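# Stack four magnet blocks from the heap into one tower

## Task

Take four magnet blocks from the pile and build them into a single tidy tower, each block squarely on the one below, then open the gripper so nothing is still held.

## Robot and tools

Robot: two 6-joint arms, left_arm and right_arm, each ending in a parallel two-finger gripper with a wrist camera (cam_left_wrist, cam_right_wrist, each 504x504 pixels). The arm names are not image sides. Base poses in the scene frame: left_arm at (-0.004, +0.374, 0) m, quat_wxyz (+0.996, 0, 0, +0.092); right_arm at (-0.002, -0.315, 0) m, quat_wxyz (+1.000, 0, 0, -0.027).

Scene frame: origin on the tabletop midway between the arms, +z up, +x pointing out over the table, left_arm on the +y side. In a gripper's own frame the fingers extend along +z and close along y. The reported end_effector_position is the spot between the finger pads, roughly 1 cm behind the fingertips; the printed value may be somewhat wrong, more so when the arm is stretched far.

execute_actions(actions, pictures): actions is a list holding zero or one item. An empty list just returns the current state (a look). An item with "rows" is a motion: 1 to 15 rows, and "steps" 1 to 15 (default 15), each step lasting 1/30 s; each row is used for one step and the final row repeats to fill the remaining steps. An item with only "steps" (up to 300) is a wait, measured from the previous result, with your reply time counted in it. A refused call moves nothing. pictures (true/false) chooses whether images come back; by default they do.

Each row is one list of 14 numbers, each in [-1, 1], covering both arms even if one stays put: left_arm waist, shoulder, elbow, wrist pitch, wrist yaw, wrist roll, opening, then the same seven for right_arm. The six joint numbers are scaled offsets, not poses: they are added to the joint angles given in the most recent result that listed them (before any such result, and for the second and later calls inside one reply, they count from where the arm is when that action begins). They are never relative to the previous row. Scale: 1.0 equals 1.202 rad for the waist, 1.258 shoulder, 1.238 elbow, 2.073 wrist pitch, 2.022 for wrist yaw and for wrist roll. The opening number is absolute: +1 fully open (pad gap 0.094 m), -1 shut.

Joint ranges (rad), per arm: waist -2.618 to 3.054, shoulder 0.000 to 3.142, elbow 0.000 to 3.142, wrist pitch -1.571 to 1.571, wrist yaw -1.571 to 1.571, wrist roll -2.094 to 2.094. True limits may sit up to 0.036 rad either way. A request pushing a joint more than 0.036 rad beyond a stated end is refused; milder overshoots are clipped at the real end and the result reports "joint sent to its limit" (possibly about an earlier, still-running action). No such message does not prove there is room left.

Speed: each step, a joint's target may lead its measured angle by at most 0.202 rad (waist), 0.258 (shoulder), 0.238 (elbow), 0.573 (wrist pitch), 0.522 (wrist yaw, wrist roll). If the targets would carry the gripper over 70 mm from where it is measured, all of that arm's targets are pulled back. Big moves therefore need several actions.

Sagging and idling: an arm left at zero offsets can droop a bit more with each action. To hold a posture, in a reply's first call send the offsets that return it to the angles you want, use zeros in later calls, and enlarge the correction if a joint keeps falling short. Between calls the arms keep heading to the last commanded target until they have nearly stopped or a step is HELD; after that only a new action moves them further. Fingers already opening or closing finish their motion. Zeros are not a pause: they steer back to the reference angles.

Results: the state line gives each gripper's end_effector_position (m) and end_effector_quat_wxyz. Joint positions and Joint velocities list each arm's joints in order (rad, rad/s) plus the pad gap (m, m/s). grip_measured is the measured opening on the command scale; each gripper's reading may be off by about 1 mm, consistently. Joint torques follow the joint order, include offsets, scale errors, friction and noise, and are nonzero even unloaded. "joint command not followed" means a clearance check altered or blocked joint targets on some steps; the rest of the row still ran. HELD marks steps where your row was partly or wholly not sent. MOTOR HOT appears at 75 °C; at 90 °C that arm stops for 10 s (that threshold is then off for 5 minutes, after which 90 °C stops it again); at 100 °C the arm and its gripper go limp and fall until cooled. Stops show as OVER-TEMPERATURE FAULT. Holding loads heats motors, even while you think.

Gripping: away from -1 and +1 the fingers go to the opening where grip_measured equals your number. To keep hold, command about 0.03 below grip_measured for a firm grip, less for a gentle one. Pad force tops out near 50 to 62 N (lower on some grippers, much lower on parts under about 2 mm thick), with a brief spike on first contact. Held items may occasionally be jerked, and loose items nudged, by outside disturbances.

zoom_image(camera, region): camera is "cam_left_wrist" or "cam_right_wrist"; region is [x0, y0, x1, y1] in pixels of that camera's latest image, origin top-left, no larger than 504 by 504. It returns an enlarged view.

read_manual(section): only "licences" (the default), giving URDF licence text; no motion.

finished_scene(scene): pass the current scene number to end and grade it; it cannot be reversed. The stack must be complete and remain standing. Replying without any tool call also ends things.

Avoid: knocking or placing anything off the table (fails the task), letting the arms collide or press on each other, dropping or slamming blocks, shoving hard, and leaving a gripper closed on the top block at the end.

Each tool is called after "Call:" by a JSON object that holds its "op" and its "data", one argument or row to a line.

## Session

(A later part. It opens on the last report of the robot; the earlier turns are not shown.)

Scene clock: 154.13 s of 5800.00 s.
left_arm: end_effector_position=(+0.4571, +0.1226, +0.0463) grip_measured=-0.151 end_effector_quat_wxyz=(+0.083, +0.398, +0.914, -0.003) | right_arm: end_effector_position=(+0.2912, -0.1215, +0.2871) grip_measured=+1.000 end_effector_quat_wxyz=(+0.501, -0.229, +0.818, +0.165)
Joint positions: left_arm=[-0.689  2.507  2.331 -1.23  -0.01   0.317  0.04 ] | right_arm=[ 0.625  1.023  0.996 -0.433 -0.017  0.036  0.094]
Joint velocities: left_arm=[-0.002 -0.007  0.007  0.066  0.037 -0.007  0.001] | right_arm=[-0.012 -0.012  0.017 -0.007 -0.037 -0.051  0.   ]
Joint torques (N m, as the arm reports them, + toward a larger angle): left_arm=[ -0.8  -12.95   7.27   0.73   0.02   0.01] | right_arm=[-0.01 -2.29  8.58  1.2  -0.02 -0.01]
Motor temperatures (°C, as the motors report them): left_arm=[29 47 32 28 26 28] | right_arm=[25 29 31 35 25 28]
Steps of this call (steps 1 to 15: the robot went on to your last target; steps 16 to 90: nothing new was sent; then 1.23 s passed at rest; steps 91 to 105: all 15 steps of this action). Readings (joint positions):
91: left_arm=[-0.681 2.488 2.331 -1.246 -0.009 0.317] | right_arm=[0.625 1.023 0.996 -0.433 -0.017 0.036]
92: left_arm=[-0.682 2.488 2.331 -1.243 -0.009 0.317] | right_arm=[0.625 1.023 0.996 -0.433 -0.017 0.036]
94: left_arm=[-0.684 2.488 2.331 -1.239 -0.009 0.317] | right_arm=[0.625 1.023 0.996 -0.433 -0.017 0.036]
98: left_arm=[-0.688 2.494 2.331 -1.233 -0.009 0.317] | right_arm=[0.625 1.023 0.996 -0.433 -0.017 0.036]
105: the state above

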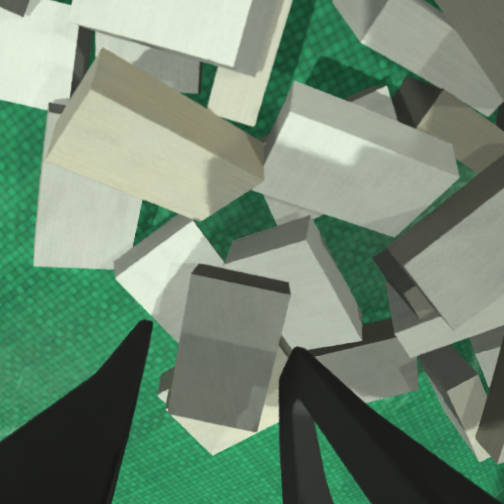

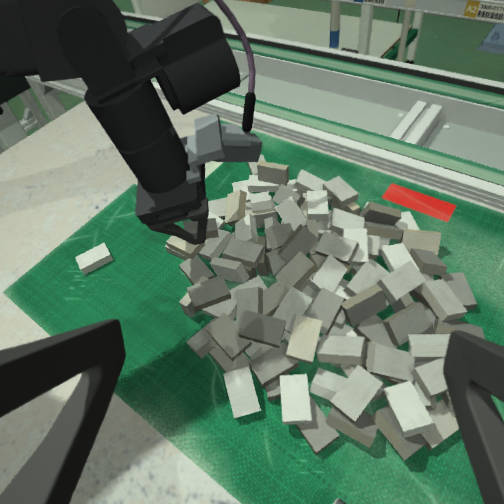

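Call:
{"op": "execute_actions", "data": {
  "actions": [
    {"rows":[[0,-0.01,0,0.005,0,0,-0.25,0,0,0,0,0,0,1],[0,-0.01,0,0.005,0,0,-0.32,0,0,0,0,0,0,1],[0,-0.01,0,0.005,0,0,-0.38,0,0,0,0,0,0,1],[0,-0.01,0,0.005,0,0,-0.43,0,0,0,0,0,0,1],[0,-0.01,0,0.005,0,0,-0.47,0,0,0,0,0,0,1],[0,-0.01,0,0.005,0,0,-0.51,0,0,0,0,0,0,1],[0,-0.01,0,0.005,0,0,-0.55,0,0,0,0,0,0,1]],"steps":10}
  ]
}}

Call:
{"op": "execute_actions", "data": {
  "actions": [
    {"rows":[[0,-0.02,0,0,0,0,-0.55,0,0,0,0,0,0,1],[0,-0.03,0,0,0,0,-0.55,0,0,0,0,0,0,1],[0,-0.04,0,0,0,0,-0.55,0,0,0,0,0,0,1],[0,-0.05,0,0,0,0,-0.55,0,0,0,0,0,0,1],[0,-0.065,0,0,0,0,-0.55,0,0,0,0,0,0,1],[0,-0.08,-0.02,0,0,0,-0.55,0,0,0,0,0,0,1],[0,-0.1,-0.05,0,0,0,-0.55,0,0,0,0,0,0,1],[0,-0.12,-0.08,0,0,0,-0.55,0,0,0,0,0,0,1],[0,-0.14,-0.11,0,0,0,-0.55,0,0,0,0,0,0,1],[0,-0.16,-0.14,0,0,0,-0.55,0,0,0,0,0,0,1],[0,-0.18,-0.17,0,0,0,-0.55,0,0,0,0,0,0,1],[0,-0.2,-0.2,0,0,0,-0.55,0,0,0,0,0,0,1],[0,-0.22,-0.23,0,0,0,-0.55,0,0,0,0,0,0,1],[0,-0.24,-0.26,0,0,0,-0.55,0,0,0,0,0,0,1],[0,-0.25,-0.28,0,0,0,-0.55,0,0,0,0,0,0,1]]}
  ]
}}

Call:
{"op": "zoom_image", "data": {
  "camera": "cam_right_wrist",
  "region": [60,130,260,300]
}}

Scene clock: 163.83 s of 5800.00 s.
left_arm: end_effector_position=(+0.4569, +0.1222, +0.0467) grip_measured=-0.486 end_effector_quat_wxyz=(+0.083, +0.398, +0.914, -0.004) | right_arm: end_effector_position=(+0.2912, -0.1215, +0.2871) grip_measured=+1.000 end_effector_quat_wxyz=(+0.501, -0.229, +0.818, +0.165)
Joint positions: left_arm=[-0.689  2.506  2.331 -1.23  -0.007  0.317  0.024] | right_arm=[ 0.625  1.023  0.996 -0.433 -0.017  0.036  0.094]
Joint velocities: left_arm=[-0.002 -0.007 -0.002 -0.037 -0.051 -0.022 -0.001] | right_arm=[-0.027 -0.002 -0.002  0.022 -0.007 -0.037  0.   ]
Joint torques (N m, as the arm reports them, + toward a larger angle): left_arm=[ -0.01 -14.87   7.25   0.69  -0.07  -0.02] | right_arm=[ 0.01 -2.3   8.58  1.2  -0.02 -0.01]
Motor temperatures (°C, as the motors report them): left_arm=[29 47 32 28 26 28] | right_arm=[25 29 32 35 25 28]
Steps of this call (steps 1 to 15: the robot went on to your last target; steps 16 to 90: nothing new was sent; then 6.37 s passed at rest; steps 91 to 100: all 10 steps of this action). Readings (joint positions):
91: left_arm=[-0.689 2.506 2.331 -1.230 -0.009 0.317] | right_arm=[0.625 1.023 0.996 -0.433 -0.017 0.036]
92: left_arm=[-0.689 2.506 2.331 -1.230 -0.009 0.317] | right_arm=[0.625 1.023 0.996 -0.433 -0.017 0.036]
94: left_arm=[-0.689 2.506 2.331 -1.230 -0.007 0.317] | right_arm=[0.625 1.023 0.996 -0.433 -0.017 0.036]
98: left_arm=[-0.689 2.506 2.331 -1.230 -0.007 0.317] | right_arm=[0.625 1.023 0.996 -0.433 -0.017 0.036]
100: the state above

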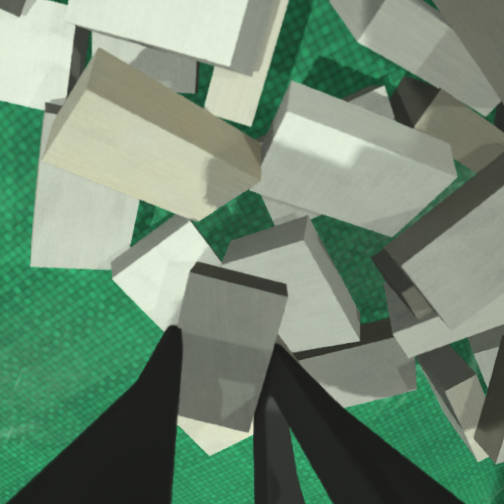

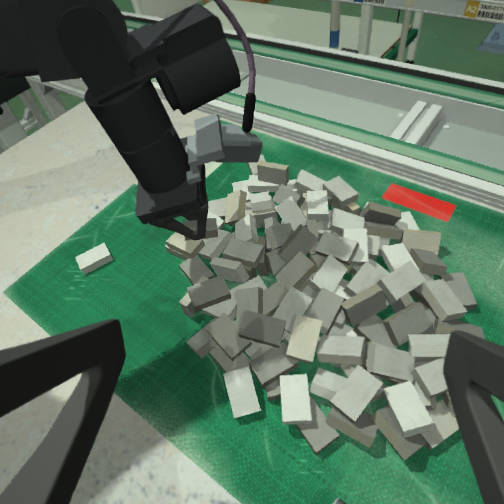

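Scene clock: 164.33 s of 5800.00 s.
left_arm: end_effector_position=(+0.4125, +0.1468, +0.0953) grip_measured=-0.486 end_effector_quat_wxyz=(+0.080, +0.398, +0.914, -0.004) | right_arm: end_effector_position=(+0.2912, -0.1215, +0.2871) grip_measured=+1.000 end_effector_quat_wxyz=(+0.501, -0.229, +0.818, +0.165)
Joint positions: left_arm=[-0.689  2.236  2.053 -1.227 -0.007  0.317  0.024] | right_arm=[ 0.625  1.023  0.996 -0.433 -0.017  0.036  0.094]
Joint velocities: left_arm=[ 0.007 -0.667 -0.906 -0.095  0.022  0.022  0.001] | right_arm=[-0.007 -0.012 -0.007  0.037  0.007  0.007  0.   ]
Joint torques (N m, as the arm reports them, + toward a larger angle): left_arm=[  0.06 -12.56   5.98   0.53  -0.01   0.02] | right_arm=[-0.02 -2.3   8.58  1.21 -0.02 -0.01]
Motor temperatures (°C, as the motors report them): left_arm=[29 47 32 28 26 28] | right_arm=[25 29 32 35 25 28]
Steps of this call (steps 1 to 15: all 15 steps of this action). Readings (joint positions):
1: left_arm=[-0.689 2.506 2.331 -1.230 -0.007 0.317] | right_arm=[0.625 1.023 0.996 -0.433 -0.017 0.036]
2: left_arm=[-0.689 2.504 2.331 -1.230 -0.007 0.317] | right_arm=[0.625 1.023 0.996 -0.433 -0.017 0.036]
4: left_arm=[-0.689 2.498 2.331 -1.230 -0.007 0.317] | right_arm=[0.625 1.023 0.996 -0.433 -0.017 0.036]
8: left_arm=[-0.689 2.438 2.286 -1.226 -0.007 0.317] | right_arm=[0.625 1.023 0.996 -0.433 -0.017 0.036]
15: the state above

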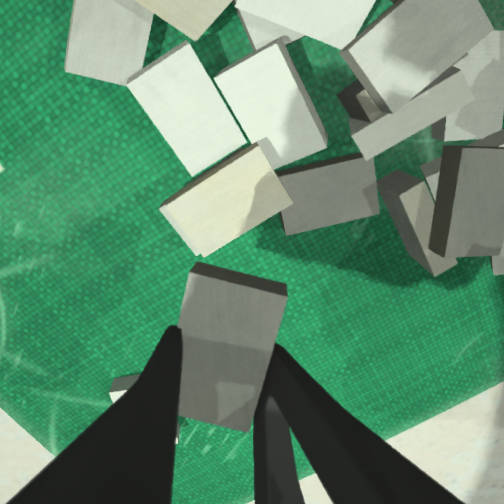

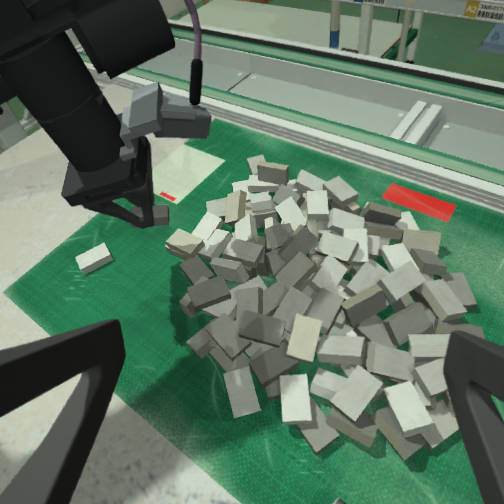

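Region (60, 130, 260, 300) of cam_right_wrist's 504x504 image, scaled by 2.520, with more detail than that image has; it fills the top 428 rows of this view, and the rest is white.

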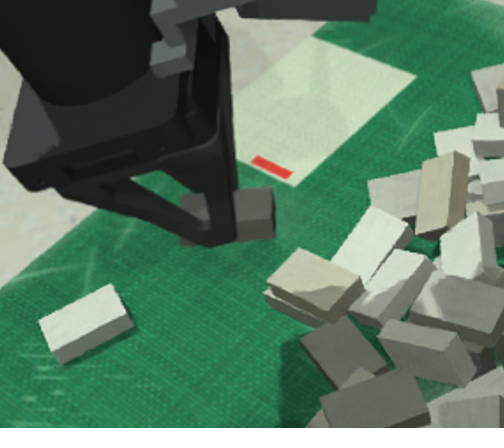

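Call:
{"op": "execute_actions", "data": {
  "actions": [
    {"rows":[[0.01,-0.06,-0.08,0.03,0,-0.02,-0.55,0,0,0,0,0,0,1],[0.02,-0.09,-0.12,0.06,0,-0.04,-0.55,0,0,0,0,0,0,1],[0.03,-0.12,-0.17,0.09,0,-0.06,-0.55,0,0,0,0,0,0,1],[0.04,-0.15,-0.22,0.12,0,-0.08,-0.55,0,0,0,0,0,0,1],[0.05,-0.18,-0.27,0.15,0,-0.1,-0.55,0,0,0,0,0,0,1],[0.06,-0.21,-0.32,0.18,0,-0.12,-0.55,0,0,0,0,0,0,1],[0.07,-0.24,-0.38,0.21,0,-0.14,-0.55,0,0,0,0,0,0,1],[0.078,-0.27,-0.44,0.24,0,-0.16,-0.55,0,0,0,0,0,0,1],[0.085,-0.3,-0.5,0.27,0,-0.16,-0.55,0,0,0,0,0,0,1],[0.09,-0.33,-0.55,0.29,0,-0.16,-0.55,0,0,0,0,0,0,1],[0.094,-0.35,-0.6,0.306,0,-0.16,-0.55,0,0,0,0,0,0,1],[0.096,-0.37,-0.65,0.306,0,-0.16,-0.55,0,0,0,0,0,0,1],[0.096,-0.385,-0.69,0.306,0,-0.16,-0.55,0,0,0,0,0,0,1],[0.096,-0.397,-0.72,0.306,0,-0.16,-0.55,0,0,0,0,0,0,1],[0.096,-0.397,-0.735,0.306,0,-0.16,-0.55,0,0,0,0,0,0,1]]}
  ],
  "pictures": false
}}

Call:
{"op": "execute_actions", "data": {
  "actions": [
    {"steps":14}
  ]
}}

Call:
{"op": "zoom_image", "data": {
  "camera": "cam_right_wrist",
  "region": [30,190,170,300]
}}

Scene clock: 173.73 s of 5800.00 s.
left_arm: end_effector_position=(+0.3600, +0.2287, +0.0665) grip_measured=-0.486 end_effector_quat_wxyz=(+0.164, +0.202, +0.965, -0.025) | right_arm: end_effector_position=(+0.2912, -0.1215, +0.2871) grip_measured=+1.000 end_effector_quat_wxyz=(+0.501, -0.229, +0.818, +0.165)
Joint positions: left_arm=[-0.571  1.762  1.213 -0.689 -0.009  0.027  0.024] | right_arm=[ 0.625  1.023  0.996 -0.433 -0.017  0.036  0.094]
Joint velocities: left_arm=[ 0.002 -0.335 -1.136  0.403  0.037 -0.198 -0.001] | right_arm=[ 0.002 -0.012 -0.012  0.007  0.007 -0.022  0.   ]
Joint torques (N m, as the arm reports them, + toward a larger angle): left_arm=[-0.18 -8.59  7.28  1.36  0.   -0.03] | right_arm=[-0.03 -2.3   8.57  1.21 -0.02 -0.01]
Motor temperatures (°C, as the motors report them): left_arm=[29 48 31 28 26 28] | right_arm=[25 29 32 35 25 28]
Steps of this call (steps 1 to 30: the robot went on to your last target; steps 31 to 90: nothing new was sent; then 5.90 s passed at rest; steps 91 to 105: all 15 steps of this action). Readings (joint positions):
91: left_arm=[-0.689 2.202 1.989 -1.229 -0.007 0.311] | right_arm=[0.625 1.023 0.996 -0.433 -0.017 0.036]
92: left_arm=[-0.688 2.190 1.967 -1.205 -0.007 0.299] | right_arm=[0.625 1.023 0.996 -0.433 -0.017 0.036]
94: left_arm=[-0.681 2.140 1.877 -1.133 -0.007 0.259] | right_arm=[0.625 1.023 0.996 -0.433 -0.017 0.036]
98: left_arm=[-0.637 1.987 1.631 -0.952 -0.006 0.140] | right_arm=[0.625 1.023 0.996 -0.433 -0.017 0.036]
105: the state above

Scene clock: 174.20 s of 5800.00 s.
left_arm: end_effector_position=(+0.3532, +0.2313, +0.0507) grip_measured=-0.486 end_effector_quat_wxyz=(+0.163, +0.189, +0.968, -0.028) | right_arm: end_effector_position=(+0.2912, -0.1215, +0.2871) grip_measured=+1.000 end_effector_quat_wxyz=(+0.501, -0.229, +0.818, +0.165)
Joint positions: left_arm=[-0.571  1.757  1.141 -0.623 -0.008  0.001  0.024] | right_arm=[ 0.625  1.023  0.996 -0.433 -0.017  0.036  0.094]
Joint velocities: left_arm=[ 0.002  0.017  0.012  0.022 -0.007 -0.037  0.001] | right_arm=[-0.017 -0.007 -0.007  0.066  0.051 -0.007  0.   ]
Joint torques (N m, as the arm reports them, + toward a larger angle): left_arm=[-0.26 -9.68  7.41  1.08 -0.01 -0.04] | right_arm=[-0.02 -2.31  8.56  1.2  -0.03 -0.01]
Motor temperatures (°C, as the motors report them): left_arm=[29 47 31 28 26 28] | right_arm=[25 29 32 35 25 28]
Steps of this call (steps 1 to 14: the robot went on to your last target). Readings (joint positions):
1: left_arm=[-0.571 1.756 1.182 -0.683 -0.008 0.022] | right_arm=[0.625 1.023 0.996 -0.433 -0.017 0.036]
2: left_arm=[-0.571 1.756 1.162 -0.680 -0.008 0.017] | right_arm=[0.625 1.023 0.996 -0.433 -0.017 0.036]
4: left_arm=[-0.571 1.757 1.142 -0.674 -0.008 0.010] | right_arm=[0.625 1.023 0.996 -0.433 -0.017 0.036]
8: left_arm=[-0.571 1.757 1.141 -0.643 -0.008 0.004] | right_arm=[0.625 1.023 0.996 -0.433 -0.017 0.036]
14: the state above

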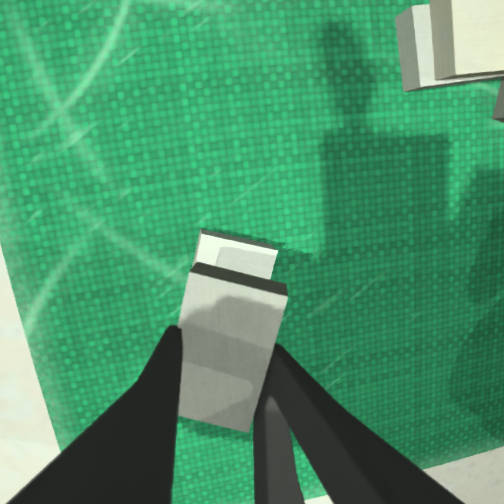

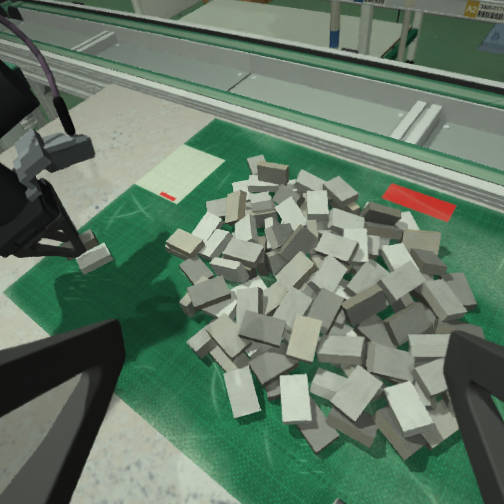

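Region (30, 190, 170, 300) of cam_right_wrist's 504x504 image, scaled by 3.600, with more detail than that image has; it fills the top 396 rows of this view, and the rest is white.

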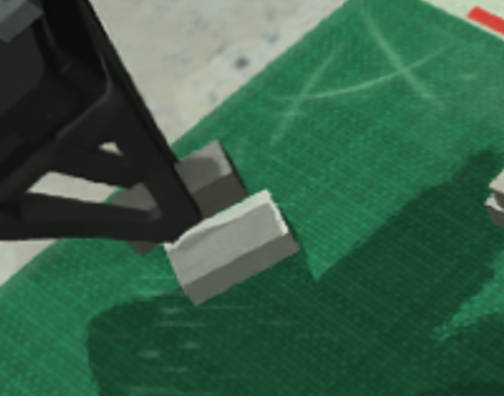

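Call:
{"op": "execute_actions", "data": {
  "actions": [
    {"rows":[[0,0.01,0,0.01,0,0,-0.55,0,0,0,0,0,0,1],[0,0.015,0,0.022,0,0,-0.55,0,0,0,0,0,0,1],[0,0.02,0,0.022,0,0,-0.55,0,0,0,0,0,0,1],[0,0.025,0,0.022,0,0,-0.55,0,0,0,0,0,0,1],[0,0.03,0,0.022,0,0,-0.55,0,0,0,0,0,0,1],[0,0.035,0,0.022,0,0,-0.55,0,0,0,0,0,0,1]]}
  ]
}}

Call:
{"op": "zoom_image", "data": {
  "camera": "cam_right_wrist",
  "region": [30,190,170,300]
}}

Call:
{"op": "zoom_image", "data": {
  "camera": "cam_left_wrist",
  "region": [140,220,340,380]
}}

Scene clock: 179.77 s of 5800.00 s.
left_arm: end_effector_position=(+0.3543, +0.2309, +0.0346) grip_measured=-0.486 end_effector_quat_wxyz=(+0.150, +0.189, +0.970, -0.025) | right_arm: end_effector_position=(+0.2912, -0.1215, +0.2871) grip_measured=+1.000 end_effector_quat_wxyz=(+0.501, -0.229, +0.818, +0.165)
Joint positions: left_arm=[-0.571  1.805  1.141 -0.602 -0.008 -0.001  0.024] | right_arm=[ 0.625  1.023  0.996 -0.433 -0.017  0.036  0.094]
Joint velocities: left_arm=[-0.007 -0.002 -0.002  0.007 -0.007  0.022 -0.001] | right_arm=[-0.027  0.002 -0.012 -0.022 -0.022 -0.007  0.   ]
Joint torques (N m, as the arm reports them, + toward a larger angle): left_arm=[-0.05 -8.79  7.02  1.04 -0.04  0.02] | right_arm=[-0.01 -2.3   8.55  1.21 -0.02 -0.02]
Motor temperatures (°C, as the motors report them): left_arm=[29 45 32 29 26 28] | right_arm=[25 29 32 36 25 28]
Steps of this call (steps 1 to 30: the robot went on to your last target; steps 31 to 90: nothing new was sent; then 2.07 s passed at rest; steps 91 to 105: all 15 steps of this action). Readings (joint positions):
91: left_arm=[-0.571 1.758 1.141 -0.618 -0.008 -0.001] | right_arm=[0.625 1.023 0.996 -0.433 -0.017 0.036]
92: left_arm=[-0.571 1.760 1.141 -0.616 -0.008 -0.001] | right_arm=[0.625 1.023 0.996 -0.433 -0.017 0.036]
94: left_arm=[-0.571 1.770 1.141 -0.609 -0.008 -0.001] | right_arm=[0.625 1.023 0.996 -0.433 -0.017 0.036]
98: left_arm=[-0.571 1.798 1.141 -0.604 -0.008 -0.001] | right_arm=[0.625 1.023 0.996 -0.433 -0.017 0.036]
105: the state above

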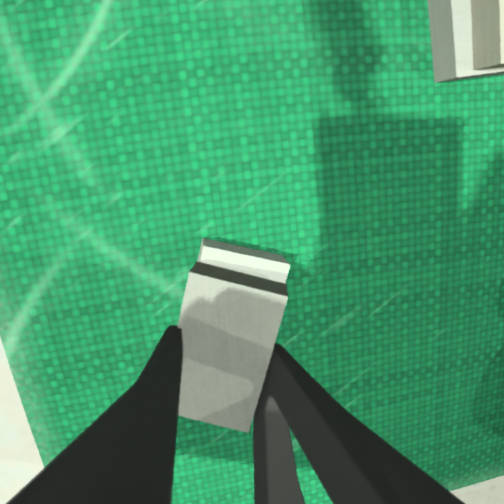

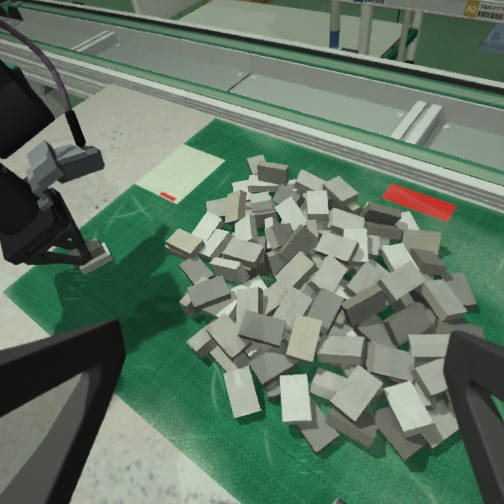

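Region (30, 190, 170, 300) of cam_right_wrist's 504x504 image, scaled by 3.600, with more detail than that image has; it fills the top 396 rows of this view, and the rest is white.

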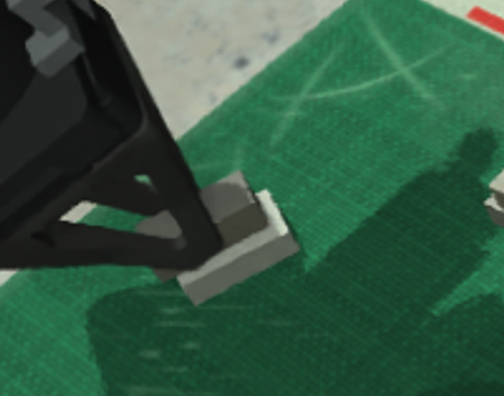

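Region (140, 220, 340, 380) of cam_left_wrist's 504x504 image, scaled by 2.520, with more detail than that image has; it fills the top 403 rows of this view, and the rest is white.

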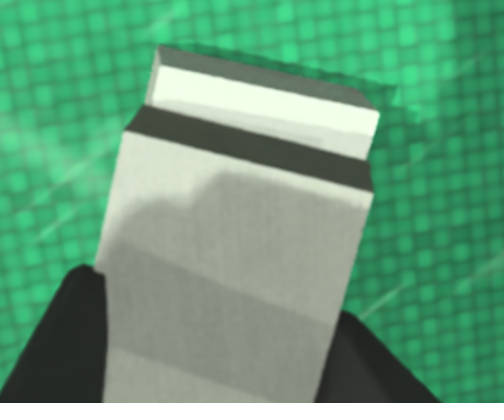

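Call:
{"op": "execute_actions", "data": {
  "actions": [
    {"rows":[[0,0,0,0.02,0,0,-0.55,0,0,0,0,0,0,1]],"steps":12}
  ]
}}

Call:
{"op": "zoom_image", "data": {
  "camera": "cam_left_wrist",
  "region": [140,220,340,380]
}}

Scene clock: 181.80 s of 5800.00 s.
left_arm: end_effector_position=(+0.3577, +0.2295, +0.0358) grip_measured=-0.486 end_effector_quat_wxyz=(+0.157, +0.189, +0.969, -0.027) | right_arm: end_effector_position=(+0.2912, -0.1215, +0.2871) grip_measured=+1.000 end_effector_quat_wxyz=(+0.501, -0.229, +0.818, +0.165)
Joint positions: left_arm=[-0.571  1.805  1.141 -0.586 -0.008 -0.001  0.024] | right_arm=[ 0.625  1.023  0.996 -0.433 -0.017  0.036  0.094]
Joint velocities: left_arm=[-0.017 -0.007 -0.002  0.037 -0.037  0.066 -0.   ] | right_arm=[ 0.002  0.007 -0.017  0.037 -0.022  0.007  0.   ]
Joint torques (N m, as the arm reports them, + toward a larger angle): left_arm=[-0.05 -8.38  6.95  1.08  0.    0.02] | right_arm=[-0.01 -2.3   8.58  1.21 -0.02 -0.02]
Motor temperatures (°C, as the motors report them): left_arm=[29 45 32 29 26 28] | right_arm=[25 29 32 36 25 28]
Steps of this call (steps 1 to 15: the robot went on to your last target; steps 16 to 49: nothing new was sent; steps 50 to 61: all 12 steps of this action). Readings (joint positions):
50: left_arm=[-0.571 1.805 1.141 -0.600 -0.008 -0.001] | right_arm=[0.625 1.023 0.996 -0.433 -0.017 0.036]
51: left_arm=[-0.571 1.805 1.141 -0.597 -0.008 -0.001] | right_arm=[0.625 1.023 0.996 -0.433 -0.017 0.036]
53: left_arm=[-0.571 1.805 1.141 -0.592 -0.008 -0.001] | right_arm=[0.625 1.023 0.996 -0.433 -0.017 0.036]
57: left_arm=[-0.571 1.805 1.141 -0.588 -0.008 -0.001] | right_arm=[0.625 1.023 0.996 -0.433 -0.017 0.036]
61: the state above

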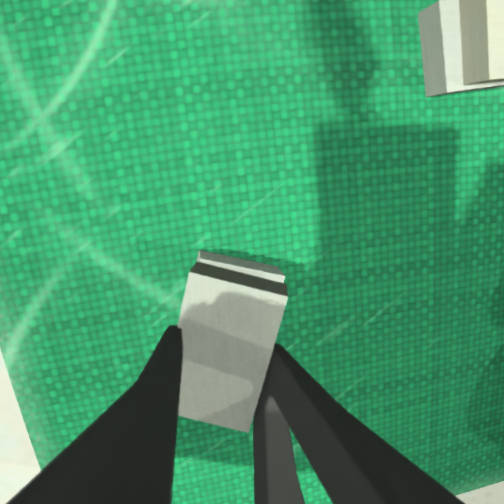

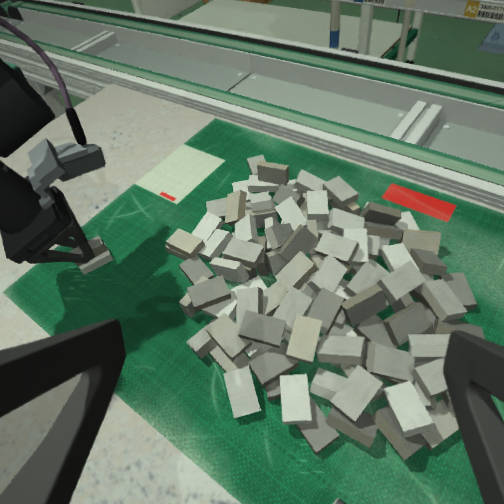

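Region (140, 220, 340, 380) of cam_left_wrist's 504x504 image, scaled by 2.520, with more detail than that image has; it fills the top 403 rows of this view, and the rest is white.

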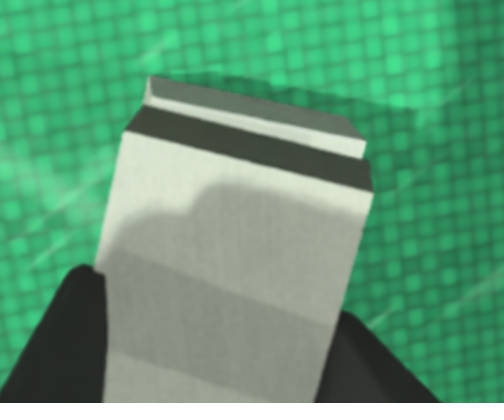

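Call:
{"op": "execute_actions", "data": {
  "actions": [
    {"rows":[[0,0.008,0,0.016,0,0,-0.55,0,0,0,0,0,0,1],[0,0.012,0,0.016,0,0,-0.55,0,0,0,0,0,0,1],[0,0.016,0,0.016,0,0,-0.55,0,0,0,0,0,0,1],[0,0.02,0,0.016,0,0,-0.55,0,0,0,0,0,0,1]],"steps":12}
  ]
}}

Call:
{"op": "zoom_image", "data": {
  "camera": "cam_left_wrist",
  "region": [140,220,340,380]
}}

Call:
{"op": "zoom_image", "data": {
  "camera": "cam_right_wrist",
  "region": [50,215,140,290]
}}

Scene clock: 184.73 s of 5800.00 s.
left_arm: end_effector_position=(+0.3587, +0.2292, +0.0334) grip_measured=-0.486 end_effector_quat_wxyz=(+0.157, +0.189, +0.969, -0.027) | right_arm: end_effector_position=(+0.2912, -0.1215, +0.2871) grip_measured=+1.000 end_effector_quat_wxyz=(+0.501, -0.229, +0.818, +0.165)
Joint positions: left_arm=[-0.571  1.813  1.141 -0.579 -0.009 -0.001  0.024] | right_arm=[ 0.625  1.023  0.996 -0.433 -0.017  0.036  0.094]
Joint velocities: left_arm=[ 0.007  0.007 -0.012 -0.051 -0.066 -0.022 -0.   ] | right_arm=[-0.012  0.012 -0.002  0.037  0.007 -0.007  0.   ]
Joint torques (N m, as the arm reports them, + toward a larger angle): left_arm=[-0.06 -7.22  7.03  1.08  0.   -0.01] | right_arm=[ 0.   -2.3   8.57  1.21 -0.02 -0.02]
Motor temperatures (°C, as the motors report them): left_arm=[29 44 32 29 26 28] | right_arm=[25 29 32 36 25 28]
Steps of this call (steps 1 to 15: the robot went on to your last target; steps 16 to 76: nothing new was sent; steps 77 to 88: all 12 steps of this action). Readings (joint positions):
77: left_arm=[-0.571 1.806 1.141 -0.585 -0.008 -0.001] | right_arm=[0.625 1.023 0.996 -0.433 -0.017 0.036]
78: left_arm=[-0.571 1.808 1.141 -0.583 -0.008 -0.001] | right_arm=[0.625 1.023 0.996 -0.433 -0.017 0.036]
80: left_arm=[-0.571 1.813 1.141 -0.580 -0.009 -0.001] | right_arm=[0.625 1.023 0.996 -0.433 -0.017 0.036]
84: left_arm=[-0.571 1.813 1.141 -0.579 -0.009 -0.001] | right_arm=[0.625 1.023 0.996 -0.433 -0.017 0.036]
88: the state above

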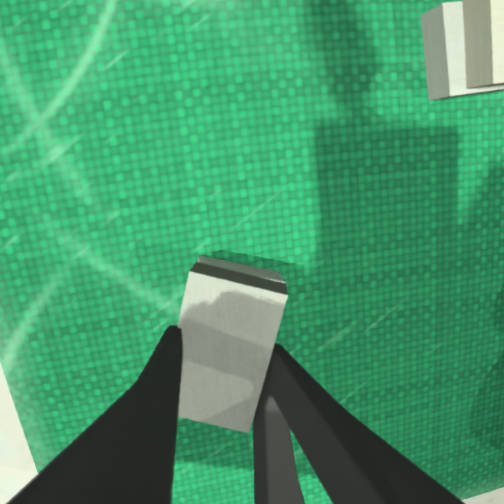

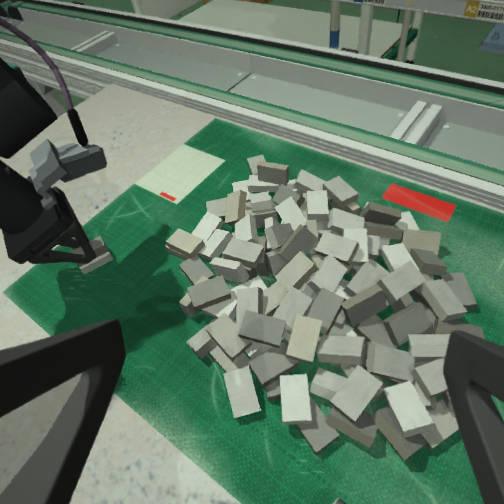

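Region (140, 220, 340, 380) of cam_left_wrist's 504x504 image, scaled by 2.520, with more detail than that image has; it fills the top 403 rows of this view, and the rest is white.

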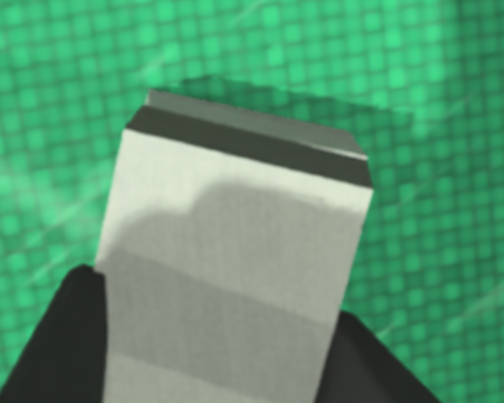

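Region (50, 215, 140, 290) of cam_right_wrist's 504x504 image, scaled by 5.600, with more detail than that image has.

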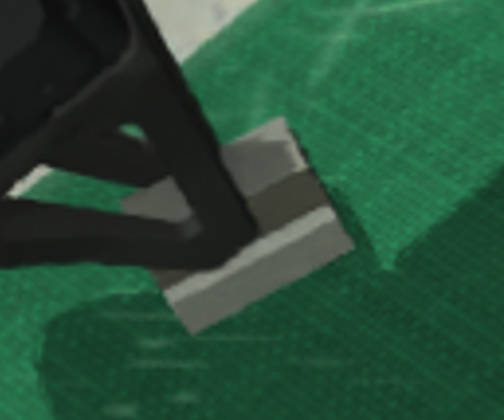

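Call:
{"op": "execute_actions", "data": {
  "actions": [
    {"rows":[[0,0,0,0,0,0,-0.48,0,0,0,0,0,0,1],[0,0,0,0,0,0,-0.44,0,0,0,0,0,0,1],[0,0,0,0,0,0,-0.38,0,0,0,0,0,0,1],[0,0,0,0,0,0,-0.3,0,0,0,0,0,0,1],[0,0,0,0,0,0,-0.2,0,0,0,0,0,0,1],[0,-0.02,0,0,0,0,-0.2,0,0,0,0,0,0,1],[0,-0.03,0,0,0,0,-0.2,0,0,0,0,0,0,1],[0,-0.045,0,0,0,0,-0.2,0,0,0,0,0,0,1],[0,-0.06,0,0,0,0,-0.2,0,0,0,0,0,0,1],[0,-0.075,0,0,0,0,-0.2,0,0,0,0,0,0,1],[0,-0.09,0,0,0,0,-0.2,0,0,0,0,0,0,1],[0,-0.1,0,0,0,0,-0.2,0,0,0,0,0,0,1]]}
  ]
}}

Call:
{"op": "zoom_image", "data": {
  "camera": "cam_right_wrist",
  "region": [50,215,140,290]
}}

Scene clock: 190.03 s of 5800.00 s.
left_arm: end_effector_position=(+0.3652, +0.2266, +0.0755) grip_measured=-0.202 end_effector_quat_wxyz=(+0.211, +0.187, +0.959, -0.037) | right_arm: end_effector_position=(+0.2912, -0.1215, +0.2871) grip_measured=+1.000 end_effector_quat_wxyz=(+0.501, -0.229, +0.818, +0.165)
Joint positions: left_arm=[-0.571  1.7    1.141 -0.58  -0.009 -0.001  0.038] | right_arm=[ 0.625  1.023  0.996 -0.433 -0.017  0.036  0.094]
Joint velocities: left_arm=[ 0.002 -0.261 -0.007 -0.037 -0.022 -0.022  0.   ] | right_arm=[-0.012 -0.002 -0.002 -0.037 -0.037  0.037  0.   ]
Joint torques (N m, as the arm reports them, + toward a larger angle): left_arm=[ 0.05 -7.59  7.57  1.   -0.01  0.03] | right_arm=[-0.01 -2.3   8.56  1.21 -0.02 -0.01]
Motor temperatures (°C, as the motors report them): left_arm=[29 42 32 29 26 28] | right_arm=[25 29 32 36 25 28]
Steps of this call (steps 1 to 15: the robot went on to your last target; steps 16 to 90: nothing new was sent; then 1.80 s passed at rest; steps 91 to 105: all 15 steps of this action). Readings (joint positions):
91: left_arm=[-0.571 1.813 1.141 -0.579 -0.009 -0.001] | right_arm=[0.625 1.023 0.996 -0.433 -0.017 0.036]
92: left_arm=[-0.571 1.813 1.141 -0.579 -0.009 -0.001] | right_arm=[0.625 1.023 0.996 -0.433 -0.017 0.036]
94: left_arm=[-0.571 1.813 1.141 -0.579 -0.009 -0.001] | right_arm=[0.625 1.023 0.996 -0.433 -0.017 0.036]
98: left_arm=[-0.571 1.806 1.141 -0.580 -0.009 -0.001] | right_arm=[0.625 1.023 0.996 -0.433 -0.017 0.036]
105: the state above

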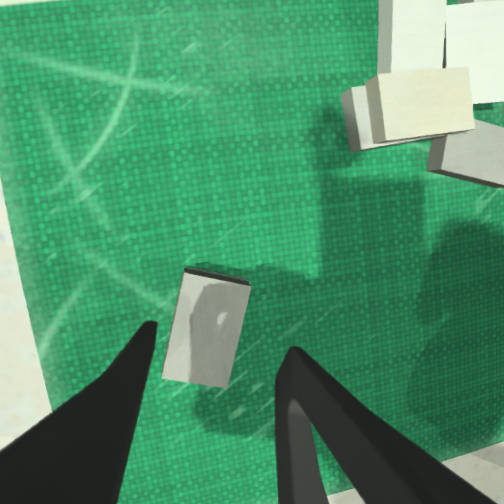

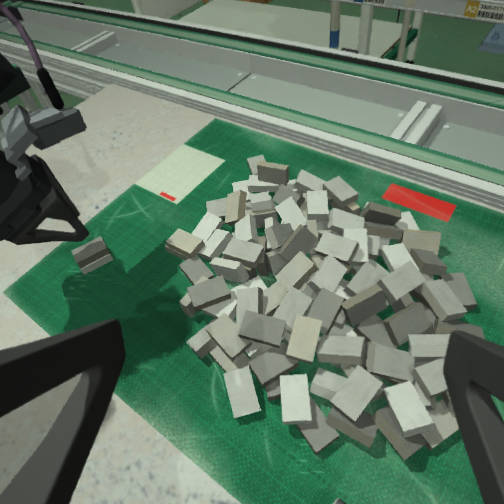

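Region (50, 215, 140, 290) of cam_right_wrist's 504x504 image, scaled by 5.600, with more detail than that image has.

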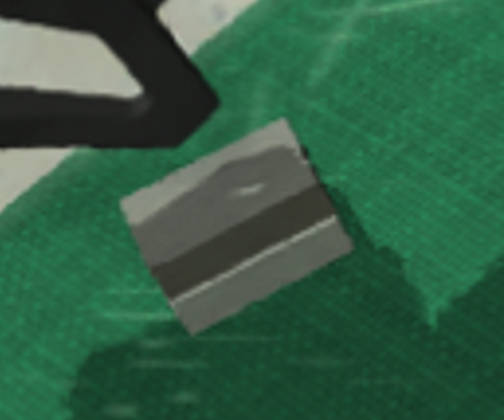

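Call:
{"op": "execute_actions", "data": {
  "actions": [
    {"rows":[[0,0,0.05,-0.02,0,0.04,-0.2,0,0,0,0,0,0,1],[-0.01,0.01,0.09,-0.04,0,0.08,-0.2,0,0,0,0,0,0,1],[-0.02,0.03,0.13,-0.06,0,0.12,-0.2,0,0,0,0,0,0,1],[-0.025,0.05,0.18,-0.08,0,0.16,-0.2,0,0,0,0,0,0,1],[-0.03,0.08,0.23,-0.1,0,0.2,-0.2,0,0,0,0,0,0,1],[-0.04,0.11,0.28,-0.12,0,0.25,-0.2,0,0,0,0,0,0,1],[-0.05,0.14,0.33,-0.15,0,0.3,-0.2,0,0,0,0,0,0,1],[-0.06,0.17,0.38,-0.18,0,0.35,-0.2,0,0,0,0,0,0,1],[-0.07,0.2,0.43,-0.21,0,0.4,-0.2,0,0,0,0,0,0,1],[-0.075,0.23,0.48,-0.24,0,0.45,-0.2,0,0,0,0,0,0,1],[-0.08,0.26,0.53,-0.27,0,0.5,-0.2,0,0,0,0,0,0,1],[-0.085,0.29,0.57,-0.3,0,0.55,-0.2,0,0,0,0,0,0,1],[-0.09,0.31,0.6,-0.32,0,0.59,-0.2,0,0,0,0,0,0,1],[-0.09,0.33,0.62,-0.34,0,0.59,-0.2,0,0,0,0,0,0,1],[-0.09,0.34,0.63,-0.35,0,0.59,-0.2,0,0,0,0,0,0,1]]}
  ],
  "pictures": false
}}

Scene clock: 197.10 s of 5800.00 s.
left_arm: end_effector_position=(+0.4102, +0.1573, +0.1148) grip_measured=-0.201 end_effector_quat_wxyz=(+0.130, +0.652, +0.746, +0.035) | right_arm: end_effector_position=(+0.2912, -0.1215, +0.2871) grip_measured=+1.000 end_effector_quat_wxyz=(+0.501, -0.229, +0.818, +0.165)
Joint positions: left_arm=[-0.672  2.082  1.864 -1.083 -0.009  0.95   0.038] | right_arm=[ 0.625  1.023  0.996 -0.433 -0.017  0.036  0.094]
Joint velocities: left_arm=[-0.154  0.686  0.681 -1.209 -0.022  1.59  -0.001] | right_arm=[ 0.012  0.002  0.002 -0.081 -0.007 -0.066  0.   ]
Joint torques (N m, as the arm reports them, + toward a larger angle): left_arm=[  0.22 -11.05   8.68   0.3   -0.01   0.  ] | right_arm=[-0.01 -2.29  8.56  1.21 -0.02 -0.01]
Motor temperatures (°C, as the motors report them): left_arm=[29 41 32 29 26 28] | right_arm=[25 29 32 36 25 28]
Steps of this call (steps 1 to 15: the robot went on to your last target; steps 16 to 90: nothing new was sent; then 3.57 s passed at rest; steps 91 to 105: all 15 steps of this action). Readings (joint positions):
91: left_arm=[-0.571 1.694 1.146 -0.588 -0.009 0.011] | right_arm=[0.625 1.023 0.996 -0.433 -0.017 0.036]
92: left_arm=[-0.571 1.700 1.163 -0.609 -0.009 0.036] | right_arm=[0.625 1.023 0.996 -0.433 -0.017 0.036]
94: left_arm=[-0.574 1.730 1.236 -0.665 -0.009 0.118] | right_arm=[0.625 1.023 0.996 -0.433 -0.017 0.036]
98: left_arm=[-0.602 1.848 1.486 -0.782 -0.009 0.379] | right_arm=[0.625 1.023 0.996 -0.433 -0.017 0.036]
105: the state above

Call:
{"op": "execute_actions", "data": {
  "actions": [
    {"rows":[[-0.007,0.05,0.08,-0.11,0,0.121,-0.2,0,0,0,0,0,0,1],[-0.007,0.07,0.11,-0.115,0,0.121,-0.2,0,0,0,0,0,0,1],[-0.007,0.09,0.15,-0.12,0,0.121,-0.2,0,0,0,0,0,0,1],[-0.007,0.115,0.19,-0.125,0,0.121,-0.2,0,0,0,0,0,0,1],[-0.007,0.14,0.23,-0.13,0,0.121,-0.2,0,0,0,0,0,0,1],[-0.007,0.165,0.27,-0.135,0,0.121,-0.2,0,0,0,0,0,0,1],[-0.007,0.19,0.31,-0.14,0,0.121,-0.2,0,0,0,0,0,0,1],[-0.007,0.215,0.35,-0.145,0,0.121,-0.2,0,0,0,0,0,0,1],[-0.007,0.24,0.39,-0.15,0,0.121,-0.2,0,0,0,0,0,0,1],[-0.007,0.265,0.42,-0.155,0,0.121,-0.2,0,0,0,0,0,0,1],[-0.007,0.285,0.45,-0.16,0,0.121,-0.2,0,0,0,0,0,0,1],[-0.007,0.305,0.47,-0.166,0,0.121,-0.2,0,0,0,0,0,0,1],[-0.007,0.32,0.477,-0.166,0,0.121,-0.2,0,0,0,0,0,0,1],[-0.007,0.33,0.477,-0.166,0,0.121,-0.2,0,0,0,0,0,0,1],[-0.007,0.34,0.477,-0.166,0,0.121,-0.2,0,0,0,0,0,0,1]]}
  ],
  "pictures": false
}}

Call:
{"op": "execute_actions", "data": {
  "actions": [
    {"steps":12}
  ]
}}

Scene clock: 203.77 s of 5800.00 s.
left_arm: end_effector_position=(+0.4473, +0.1343, +0.0835) grip_measured=-0.201 end_effector_quat_wxyz=(+0.067, +0.743, +0.665, +0.029) | right_arm: end_effector_position=(+0.2912, -0.1215, +0.2871) grip_measured=+1.000 end_effector_quat_wxyz=(+0.501, -0.229, +0.818, +0.165)
Joint positions: left_arm=[-0.678  2.473  2.421 -1.373 -0.009  1.188  0.038] | right_arm=[ 0.625  1.023  0.996 -0.433 -0.017  0.036  0.094]
Joint velocities: left_arm=[-0.012  0.491  0.129 -0.125 -0.007  0.022 -0.001] | right_arm=[-0.007 -0.007  0.002  0.007  0.007 -0.007  0.   ]
Joint torques (N m, as the arm reports them, + toward a larger angle): left_arm=[ -0.28 -13.07   9.41   0.23  -0.01   0.06] | right_arm=[-0.02 -2.32  8.57  1.21 -0.02 -0.02]
Motor temperatures (°C, as the motors report them): left_arm=[29 43 33 29 26 28] | right_arm=[25 29 32 36 25 28]
Steps of this call (steps 1 to 30: the robot went on to your last target; steps 31 to 90: nothing new was sent; then 3.17 s passed at rest; steps 91 to 105: all 15 steps of this action). Readings (joint positions):
91: left_arm=[-0.678 2.144 1.894 -1.296 -0.009 1.186] | right_arm=[0.625 1.023 0.996 -0.433 -0.017 0.036]
92: left_arm=[-0.678 2.152 1.915 -1.307 -0.009 1.187] | right_arm=[0.625 1.023 0.996 -0.433 -0.017 0.036]
94: left_arm=[-0.678 2.184 1.992 -1.325 -0.009 1.188] | right_arm=[0.625 1.023 0.996 -0.433 -0.017 0.036]
98: left_arm=[-0.678 2.288 2.196 -1.340 -0.009 1.188] | right_arm=[0.625 1.023 0.996 -0.433 -0.017 0.036]
105: the state above

Scene clock: 204.17 s of 5800.00 s.
left_arm: end_effector_position=(+0.4371, +0.1398, +0.0561) grip_measured=-0.201 end_effector_quat_wxyz=(+0.024, +0.745, +0.666, +0.014) | right_arm: end_effector_position=(+0.2912, -0.1215, +0.2871) grip_measured=+1.000 end_effector_quat_wxyz=(+0.501, -0.229, +0.818, +0.165)
Joint positions: left_arm=[-0.678  2.529  2.423 -1.41  -0.009  1.188  0.038] | right_arm=[ 0.625  1.023  0.996 -0.433 -0.017  0.036  0.094]
Joint velocities: left_arm=[-0.007  0.002 -0.002 -0.066  0.007 -0.051  0.001] | right_arm=[-0.017 -0.027 -0.007  0.051 -0.022 -0.066  0.   ]
Joint torques (N m, as the arm reports them, + toward a larger angle): left_arm=[ -0.35 -15.38  10.02   0.24   0.02   0.08] | right_arm=[-0.01 -2.29  8.56  1.21 -0.02 -0.02]
Motor temperatures (°C, as the motors report them): left_arm=[29 44 33 29 26 28] | right_arm=[25 29 32 36 25 28]
Steps of this call (steps 1 to 12: the robot went on to your last target). Readings (joint positions):
1: left_arm=[-0.678 2.488 2.423 -1.378 -0.009 1.188] | right_arm=[0.625 1.023 0.996 -0.433 -0.017 0.036]
2: left_arm=[-0.678 2.503 2.423 -1.384 -0.009 1.188] | right_arm=[0.625 1.023 0.996 -0.433 -0.017 0.036]
4: left_arm=[-0.678 2.523 2.423 -1.396 -0.009 1.188] | right_arm=[0.625 1.023 0.996 -0.433 -0.017 0.036]
8: left_arm=[-0.678 2.530 2.423 -1.408 -0.009 1.188] | right_arm=[0.625 1.023 0.996 -0.433 -0.017 0.036]
12: the state above

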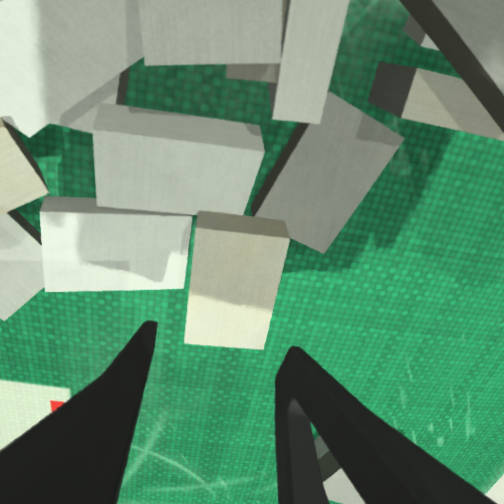

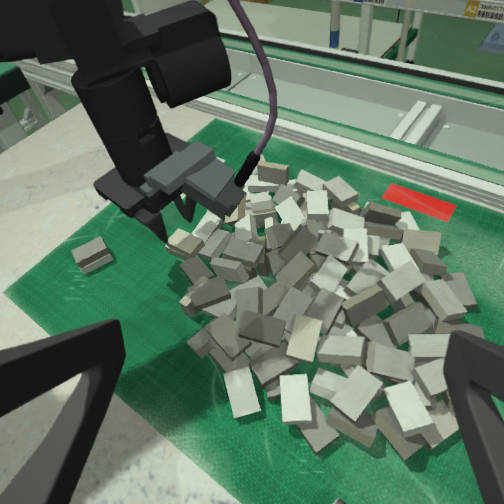

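Call:
{"op": "execute_actions", "data": {
  "actions": [
    {"rows":[[-0.019,0,0,0.017,0,-0.048,-0.2,0,0,0,0,0,0,1],[-0.019,0,0,0.017,0,-0.048,-0.2,0,0,0,0,0,0,1],[-0.019,0.008,0,0.017,0,-0.048,-0.2,0,0,0,0,0,0,1],[-0.019,0.012,0,0.017,0,-0.048,-0.2,0,0,0,0,0,0,1],[-0.019,0.016,0,0.017,0,-0.048,-0.2,0,0,0,0,0,0,1],[-0.019,0.02,0,0.017,0,-0.048,-0.2,0,0,0,0,0,0,1],[-0.019,0.024,0,0.017,0,-0.048,-0.2,0,0,0,0,0,0,1],[-0.019,0.028,0,0.017,0,-0.048,-0.2,0,0,0,0,0,0,1],[-0.019,0.032,0,0.017,0,-0.048,-0.2,0,0,0,0,0,0,1]]}
  ]
}}

Scene clock: 210.20 s of 5800.00 s.
left_arm: end_effector_position=(+0.4356, +0.1338, +0.0345) grip_measured=-0.201 end_effector_quat_wxyz=(+0.012, +0.720, +0.694, +0.009) | right_arm: end_effector_position=(+0.2912, -0.1215, +0.2871) grip_measured=+1.000 end_effector_quat_wxyz=(+0.501, -0.229, +0.818, +0.165)
Joint positions: left_arm=[-0.69   2.574  2.423 -1.391 -0.01   1.101  0.038] | right_arm=[ 0.625  1.023  0.996 -0.433 -0.017  0.036  0.094]
Joint velocities: left_arm=[ 0.002 -0.012 -0.002  0.066  0.022  0.022 -0.001] | right_arm=[-0.012 -0.017 -0.017 -0.051  0.022 -0.022  0.   ]
Joint torques (N m, as the arm reports them, + toward a larger angle): left_arm=[ -0.81 -14.5    6.98   0.48  -0.02  -0.05] | right_arm=[ 0.   -2.31  8.57  1.21 -0.02 -0.01]
Motor temperatures (°C, as the motors report them): left_arm=[29 47 34 29 26 28] | right_arm=[25 29 32 36 25 28]
Steps of this call (steps 1 to 30: the robot went on to your last target; steps 31 to 90: nothing new was sent; then 2.53 s passed at rest; steps 91 to 105: all 15 steps of this action). Readings (joint positions):
91: left_arm=[-0.678 2.529 2.423 -1.410 -0.010 1.174] | right_arm=[0.625 1.023 0.996 -0.433 -0.017 0.036]
92: left_arm=[-0.679 2.529 2.423 -1.407 -0.010 1.159] | right_arm=[0.625 1.023 0.996 -0.433 -0.017 0.036]
94: left_arm=[-0.682 2.530 2.423 -1.400 -0.010 1.137] | right_arm=[0.625 1.023 0.996 -0.433 -0.017 0.036]
98: left_arm=[-0.689 2.543 2.423 -1.392 -0.010 1.114] | right_arm=[0.625 1.023 0.996 -0.433 -0.017 0.036]
105: the state above

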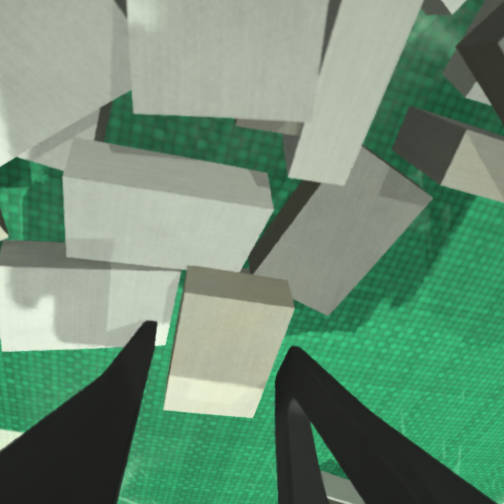

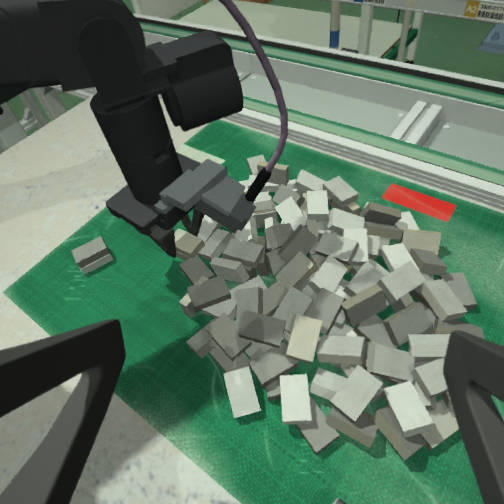

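Call:
{"op": "execute_actions", "data": {
  "actions": [
    {"rows":[[0,-0.021,0,0,0,0,-0.2,0,0,0,0,0,0,1],[0,-0.021,0,0,0,0,-0.25,0,0,0,0,0,0,1],[0,-0.021,0,0,0,0,-0.32,0,0,0,0,0,0,1],[0,-0.021,0,0,0,0,-0.38,0,0,0,0,0,0,1],[0,-0.021,0,0,0,0,-0.43,0,0,0,0,0,0,1],[0,-0.021,0,0,0,0,-0.47,0,0,0,0,0,0,1],[0,-0.021,0,0,0,0,-0.51,0,0,0,0,0,0,1],[0,-0.021,0,0,0,0,-0.55,0,0,0,0,0,0,1]],"steps":11}
  ]
}}

Call:
{"op": "execute_actions", "data": {
  "actions": [
    {"rows":[[0,-0.02,0,0,0,0,-0.55,0,0,0,0,0,0,1],[0,-0.03,0,0,0,0,-0.55,0,0,0,0,0,0,1],[0,-0.04,0,0,0,0,-0.55,0,0,0,0,0,0,1],[0,-0.05,0,0,0,0,-0.55,0,0,0,0,0,0,1],[0,-0.065,0,0,0,0,-0.55,0,0,0,0,0,0,1],[0,-0.08,-0.02,0,0,0,-0.55,0,0,0,0,0,0,1],[0,-0.1,-0.05,0,0,0,-0.55,0,0,0,0,0,0,1],[0,-0.12,-0.08,0,0,0,-0.55,0,0,0,0,0,0,1],[0,-0.14,-0.11,0,0,-0.05,-0.55,0,0,0,0,0,0,1],[0,-0.16,-0.14,0,0,-0.1,-0.55,0,0,0,0,0,0,1],[0,-0.18,-0.17,0,0,-0.15,-0.55,0,0,0,0,0,0,1],[0,-0.2,-0.2,0,0,-0.2,-0.55,0,0,0,0,0,0,1],[0,-0.22,-0.23,0,0,-0.25,-0.55,0,0,0,0,0,0,1],[0,-0.24,-0.26,0,0,-0.3,-0.55,0,0,0,0,0,0,1],[0,-0.25,-0.28,0,0,-0.35,-0.55,0,0,0,0,0,0,1]]}
  ]
}}

Call:
{"op": "zoom_image", "data": {
  "camera": "cam_right_wrist",
  "region": [60,130,260,300]
}}

Scene clock: 217.27 s of 5800.00 s.
left_arm: end_effector_position=(+0.4359, +0.1337, +0.0345) grip_measured=-0.485 end_effector_quat_wxyz=(+0.013, +0.719, +0.695, +0.009) | right_arm: end_effector_position=(+0.2912, -0.1215, +0.2871) grip_measured=+1.000 end_effector_quat_wxyz=(+0.501, -0.229, +0.818, +0.165)
Joint positions: left_arm=[-0.69   2.574  2.423 -1.39  -0.01   1.098  0.024] | right_arm=[ 0.625  1.023  0.996 -0.433 -0.017  0.036  0.094]
Joint velocities: left_arm=[ 0.012 -0.002  0.012  0.125  0.051  0.007  0.001] | right_arm=[-0.012  0.007 -0.002 -0.007  0.007 -0.066  0.   ]
Joint torques (N m, as the arm reports them, + toward a larger angle): left_arm=[ -0.06 -16.19   7.01   0.29  -0.01   0.05] | right_arm=[-0.04 -2.3   8.57  1.21 -0.02 -0.02]
Motor temperatures (°C, as the motors report them): left_arm=[29 50 33 28 26 28] | right_arm=[25 29 32 36 25 28]
Steps of this call (steps 1 to 15: the robot went on to your last target; steps 16 to 90: nothing new was sent; then 3.70 s passed at rest; steps 91 to 101: all 11 steps of this action). Readings (joint positions):
91: left_arm=[-0.690 2.574 2.423 -1.390 -0.010 1.098] | right_arm=[0.625 1.023 0.996 -0.433 -0.017 0.036]
92: left_arm=[-0.690 2.574 2.423 -1.390 -0.010 1.098] | right_arm=[0.625 1.023 0.996 -0.433 -0.017 0.036]
94: left_arm=[-0.690 2.574 2.423 -1.390 -0.010 1.098] | right_arm=[0.625 1.023 0.996 -0.433 -0.017 0.036]
98: left_arm=[-0.690 2.574 2.423 -1.390 -0.010 1.098] | right_arm=[0.625 1.023 0.996 -0.433 -0.017 0.036]
101: the state above

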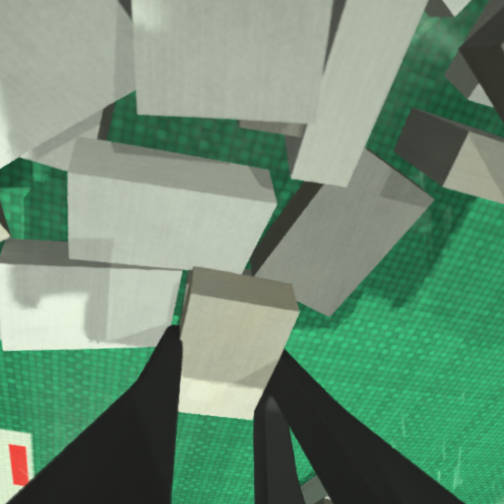

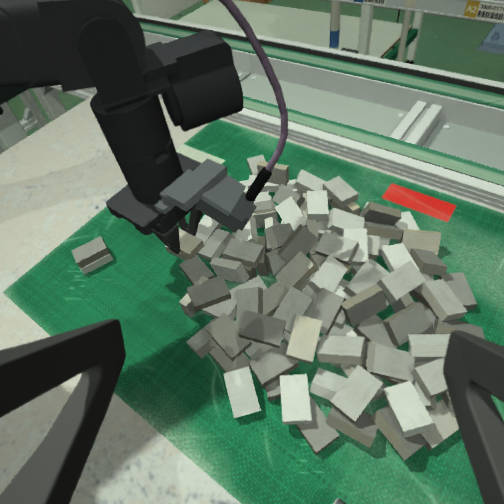

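Scene clock: 217.77 s of 5800.00 s.
left_arm: end_effector_position=(+0.3952, +0.1563, +0.0868) grip_measured=-0.485 end_effector_quat_wxyz=(+0.013, +0.579, +0.815, +0.006) | right_arm: end_effector_position=(+0.2912, -0.1215, +0.2871) grip_measured=+1.000 end_effector_quat_wxyz=(+0.501, -0.229, +0.818, +0.165)
Joint positions: left_arm=[-0.69   2.304  2.145 -1.385 -0.01   0.729  0.024] | right_arm=[ 0.625  1.023  0.996 -0.433 -0.017  0.036  0.094]
Joint velocities: left_arm=[-0.002 -0.652 -0.911 -0.051  0.022 -2.308 -0.   ] | right_arm=[-0.007 -0.002 -0.012 -0.007 -0.007 -0.081  0.   ]
Joint torques (N m, as the arm reports them, + toward a larger angle): left_arm=[ -0.17 -12.74   5.7    0.34   0.    -0.01] | right_arm=[-0.02 -2.3   8.58  1.21 -0.03 -0.01]
Motor temperatures (°C, as the motors report them): left_arm=[29 50 33 28 26 28] | right_arm=[25 29 32 36 25 28]
Steps of this call (steps 1 to 15: all 15 steps of this action). Readings (joint positions):
1: left_arm=[-0.690 2.574 2.423 -1.390 -0.010 1.098] | right_arm=[0.625 1.023 0.996 -0.433 -0.017 0.036]
2: left_arm=[-0.690 2.573 2.423 -1.390 -0.010 1.098] | right_arm=[0.625 1.023 0.996 -0.433 -0.017 0.036]
4: left_arm=[-0.690 2.567 2.423 -1.390 -0.010 1.098] | right_arm=[0.625 1.023 0.996 -0.433 -0.017 0.036]
8: left_arm=[-0.690 2.506 2.379 -1.384 -0.010 1.098] | right_arm=[0.625 1.023 0.996 -0.433 -0.017 0.036]
15: the state above

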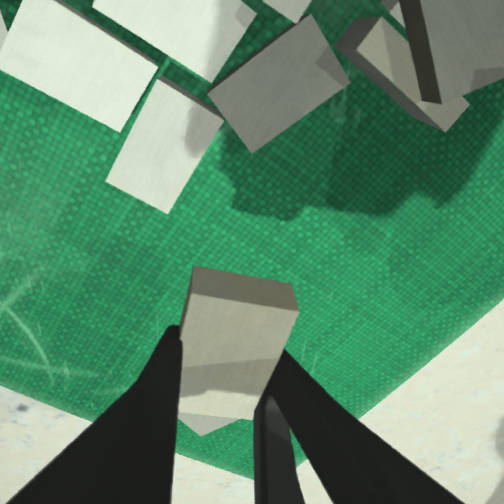

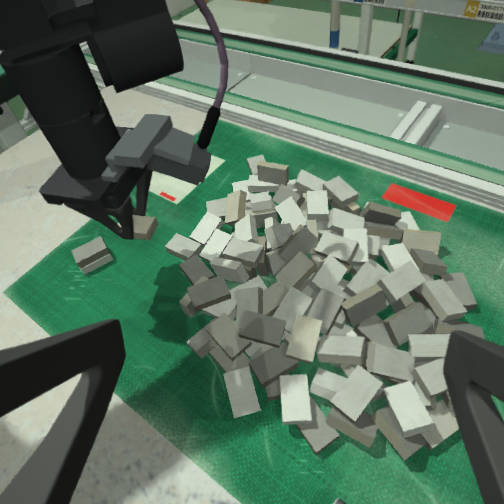

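Region (60, 130, 260, 300) of cam_right_wrist's 504x504 image, scaled by 2.520, with more detail than that image has; it fills the top 428 rows of this view, and the rest is white.

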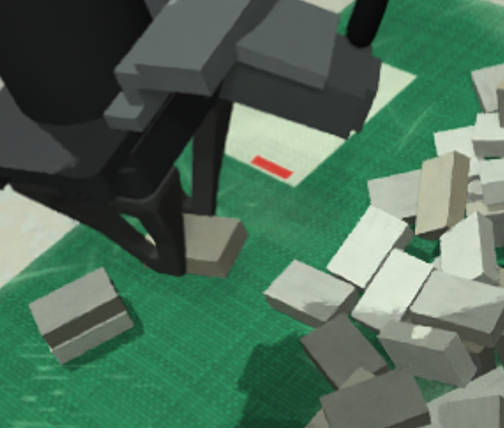

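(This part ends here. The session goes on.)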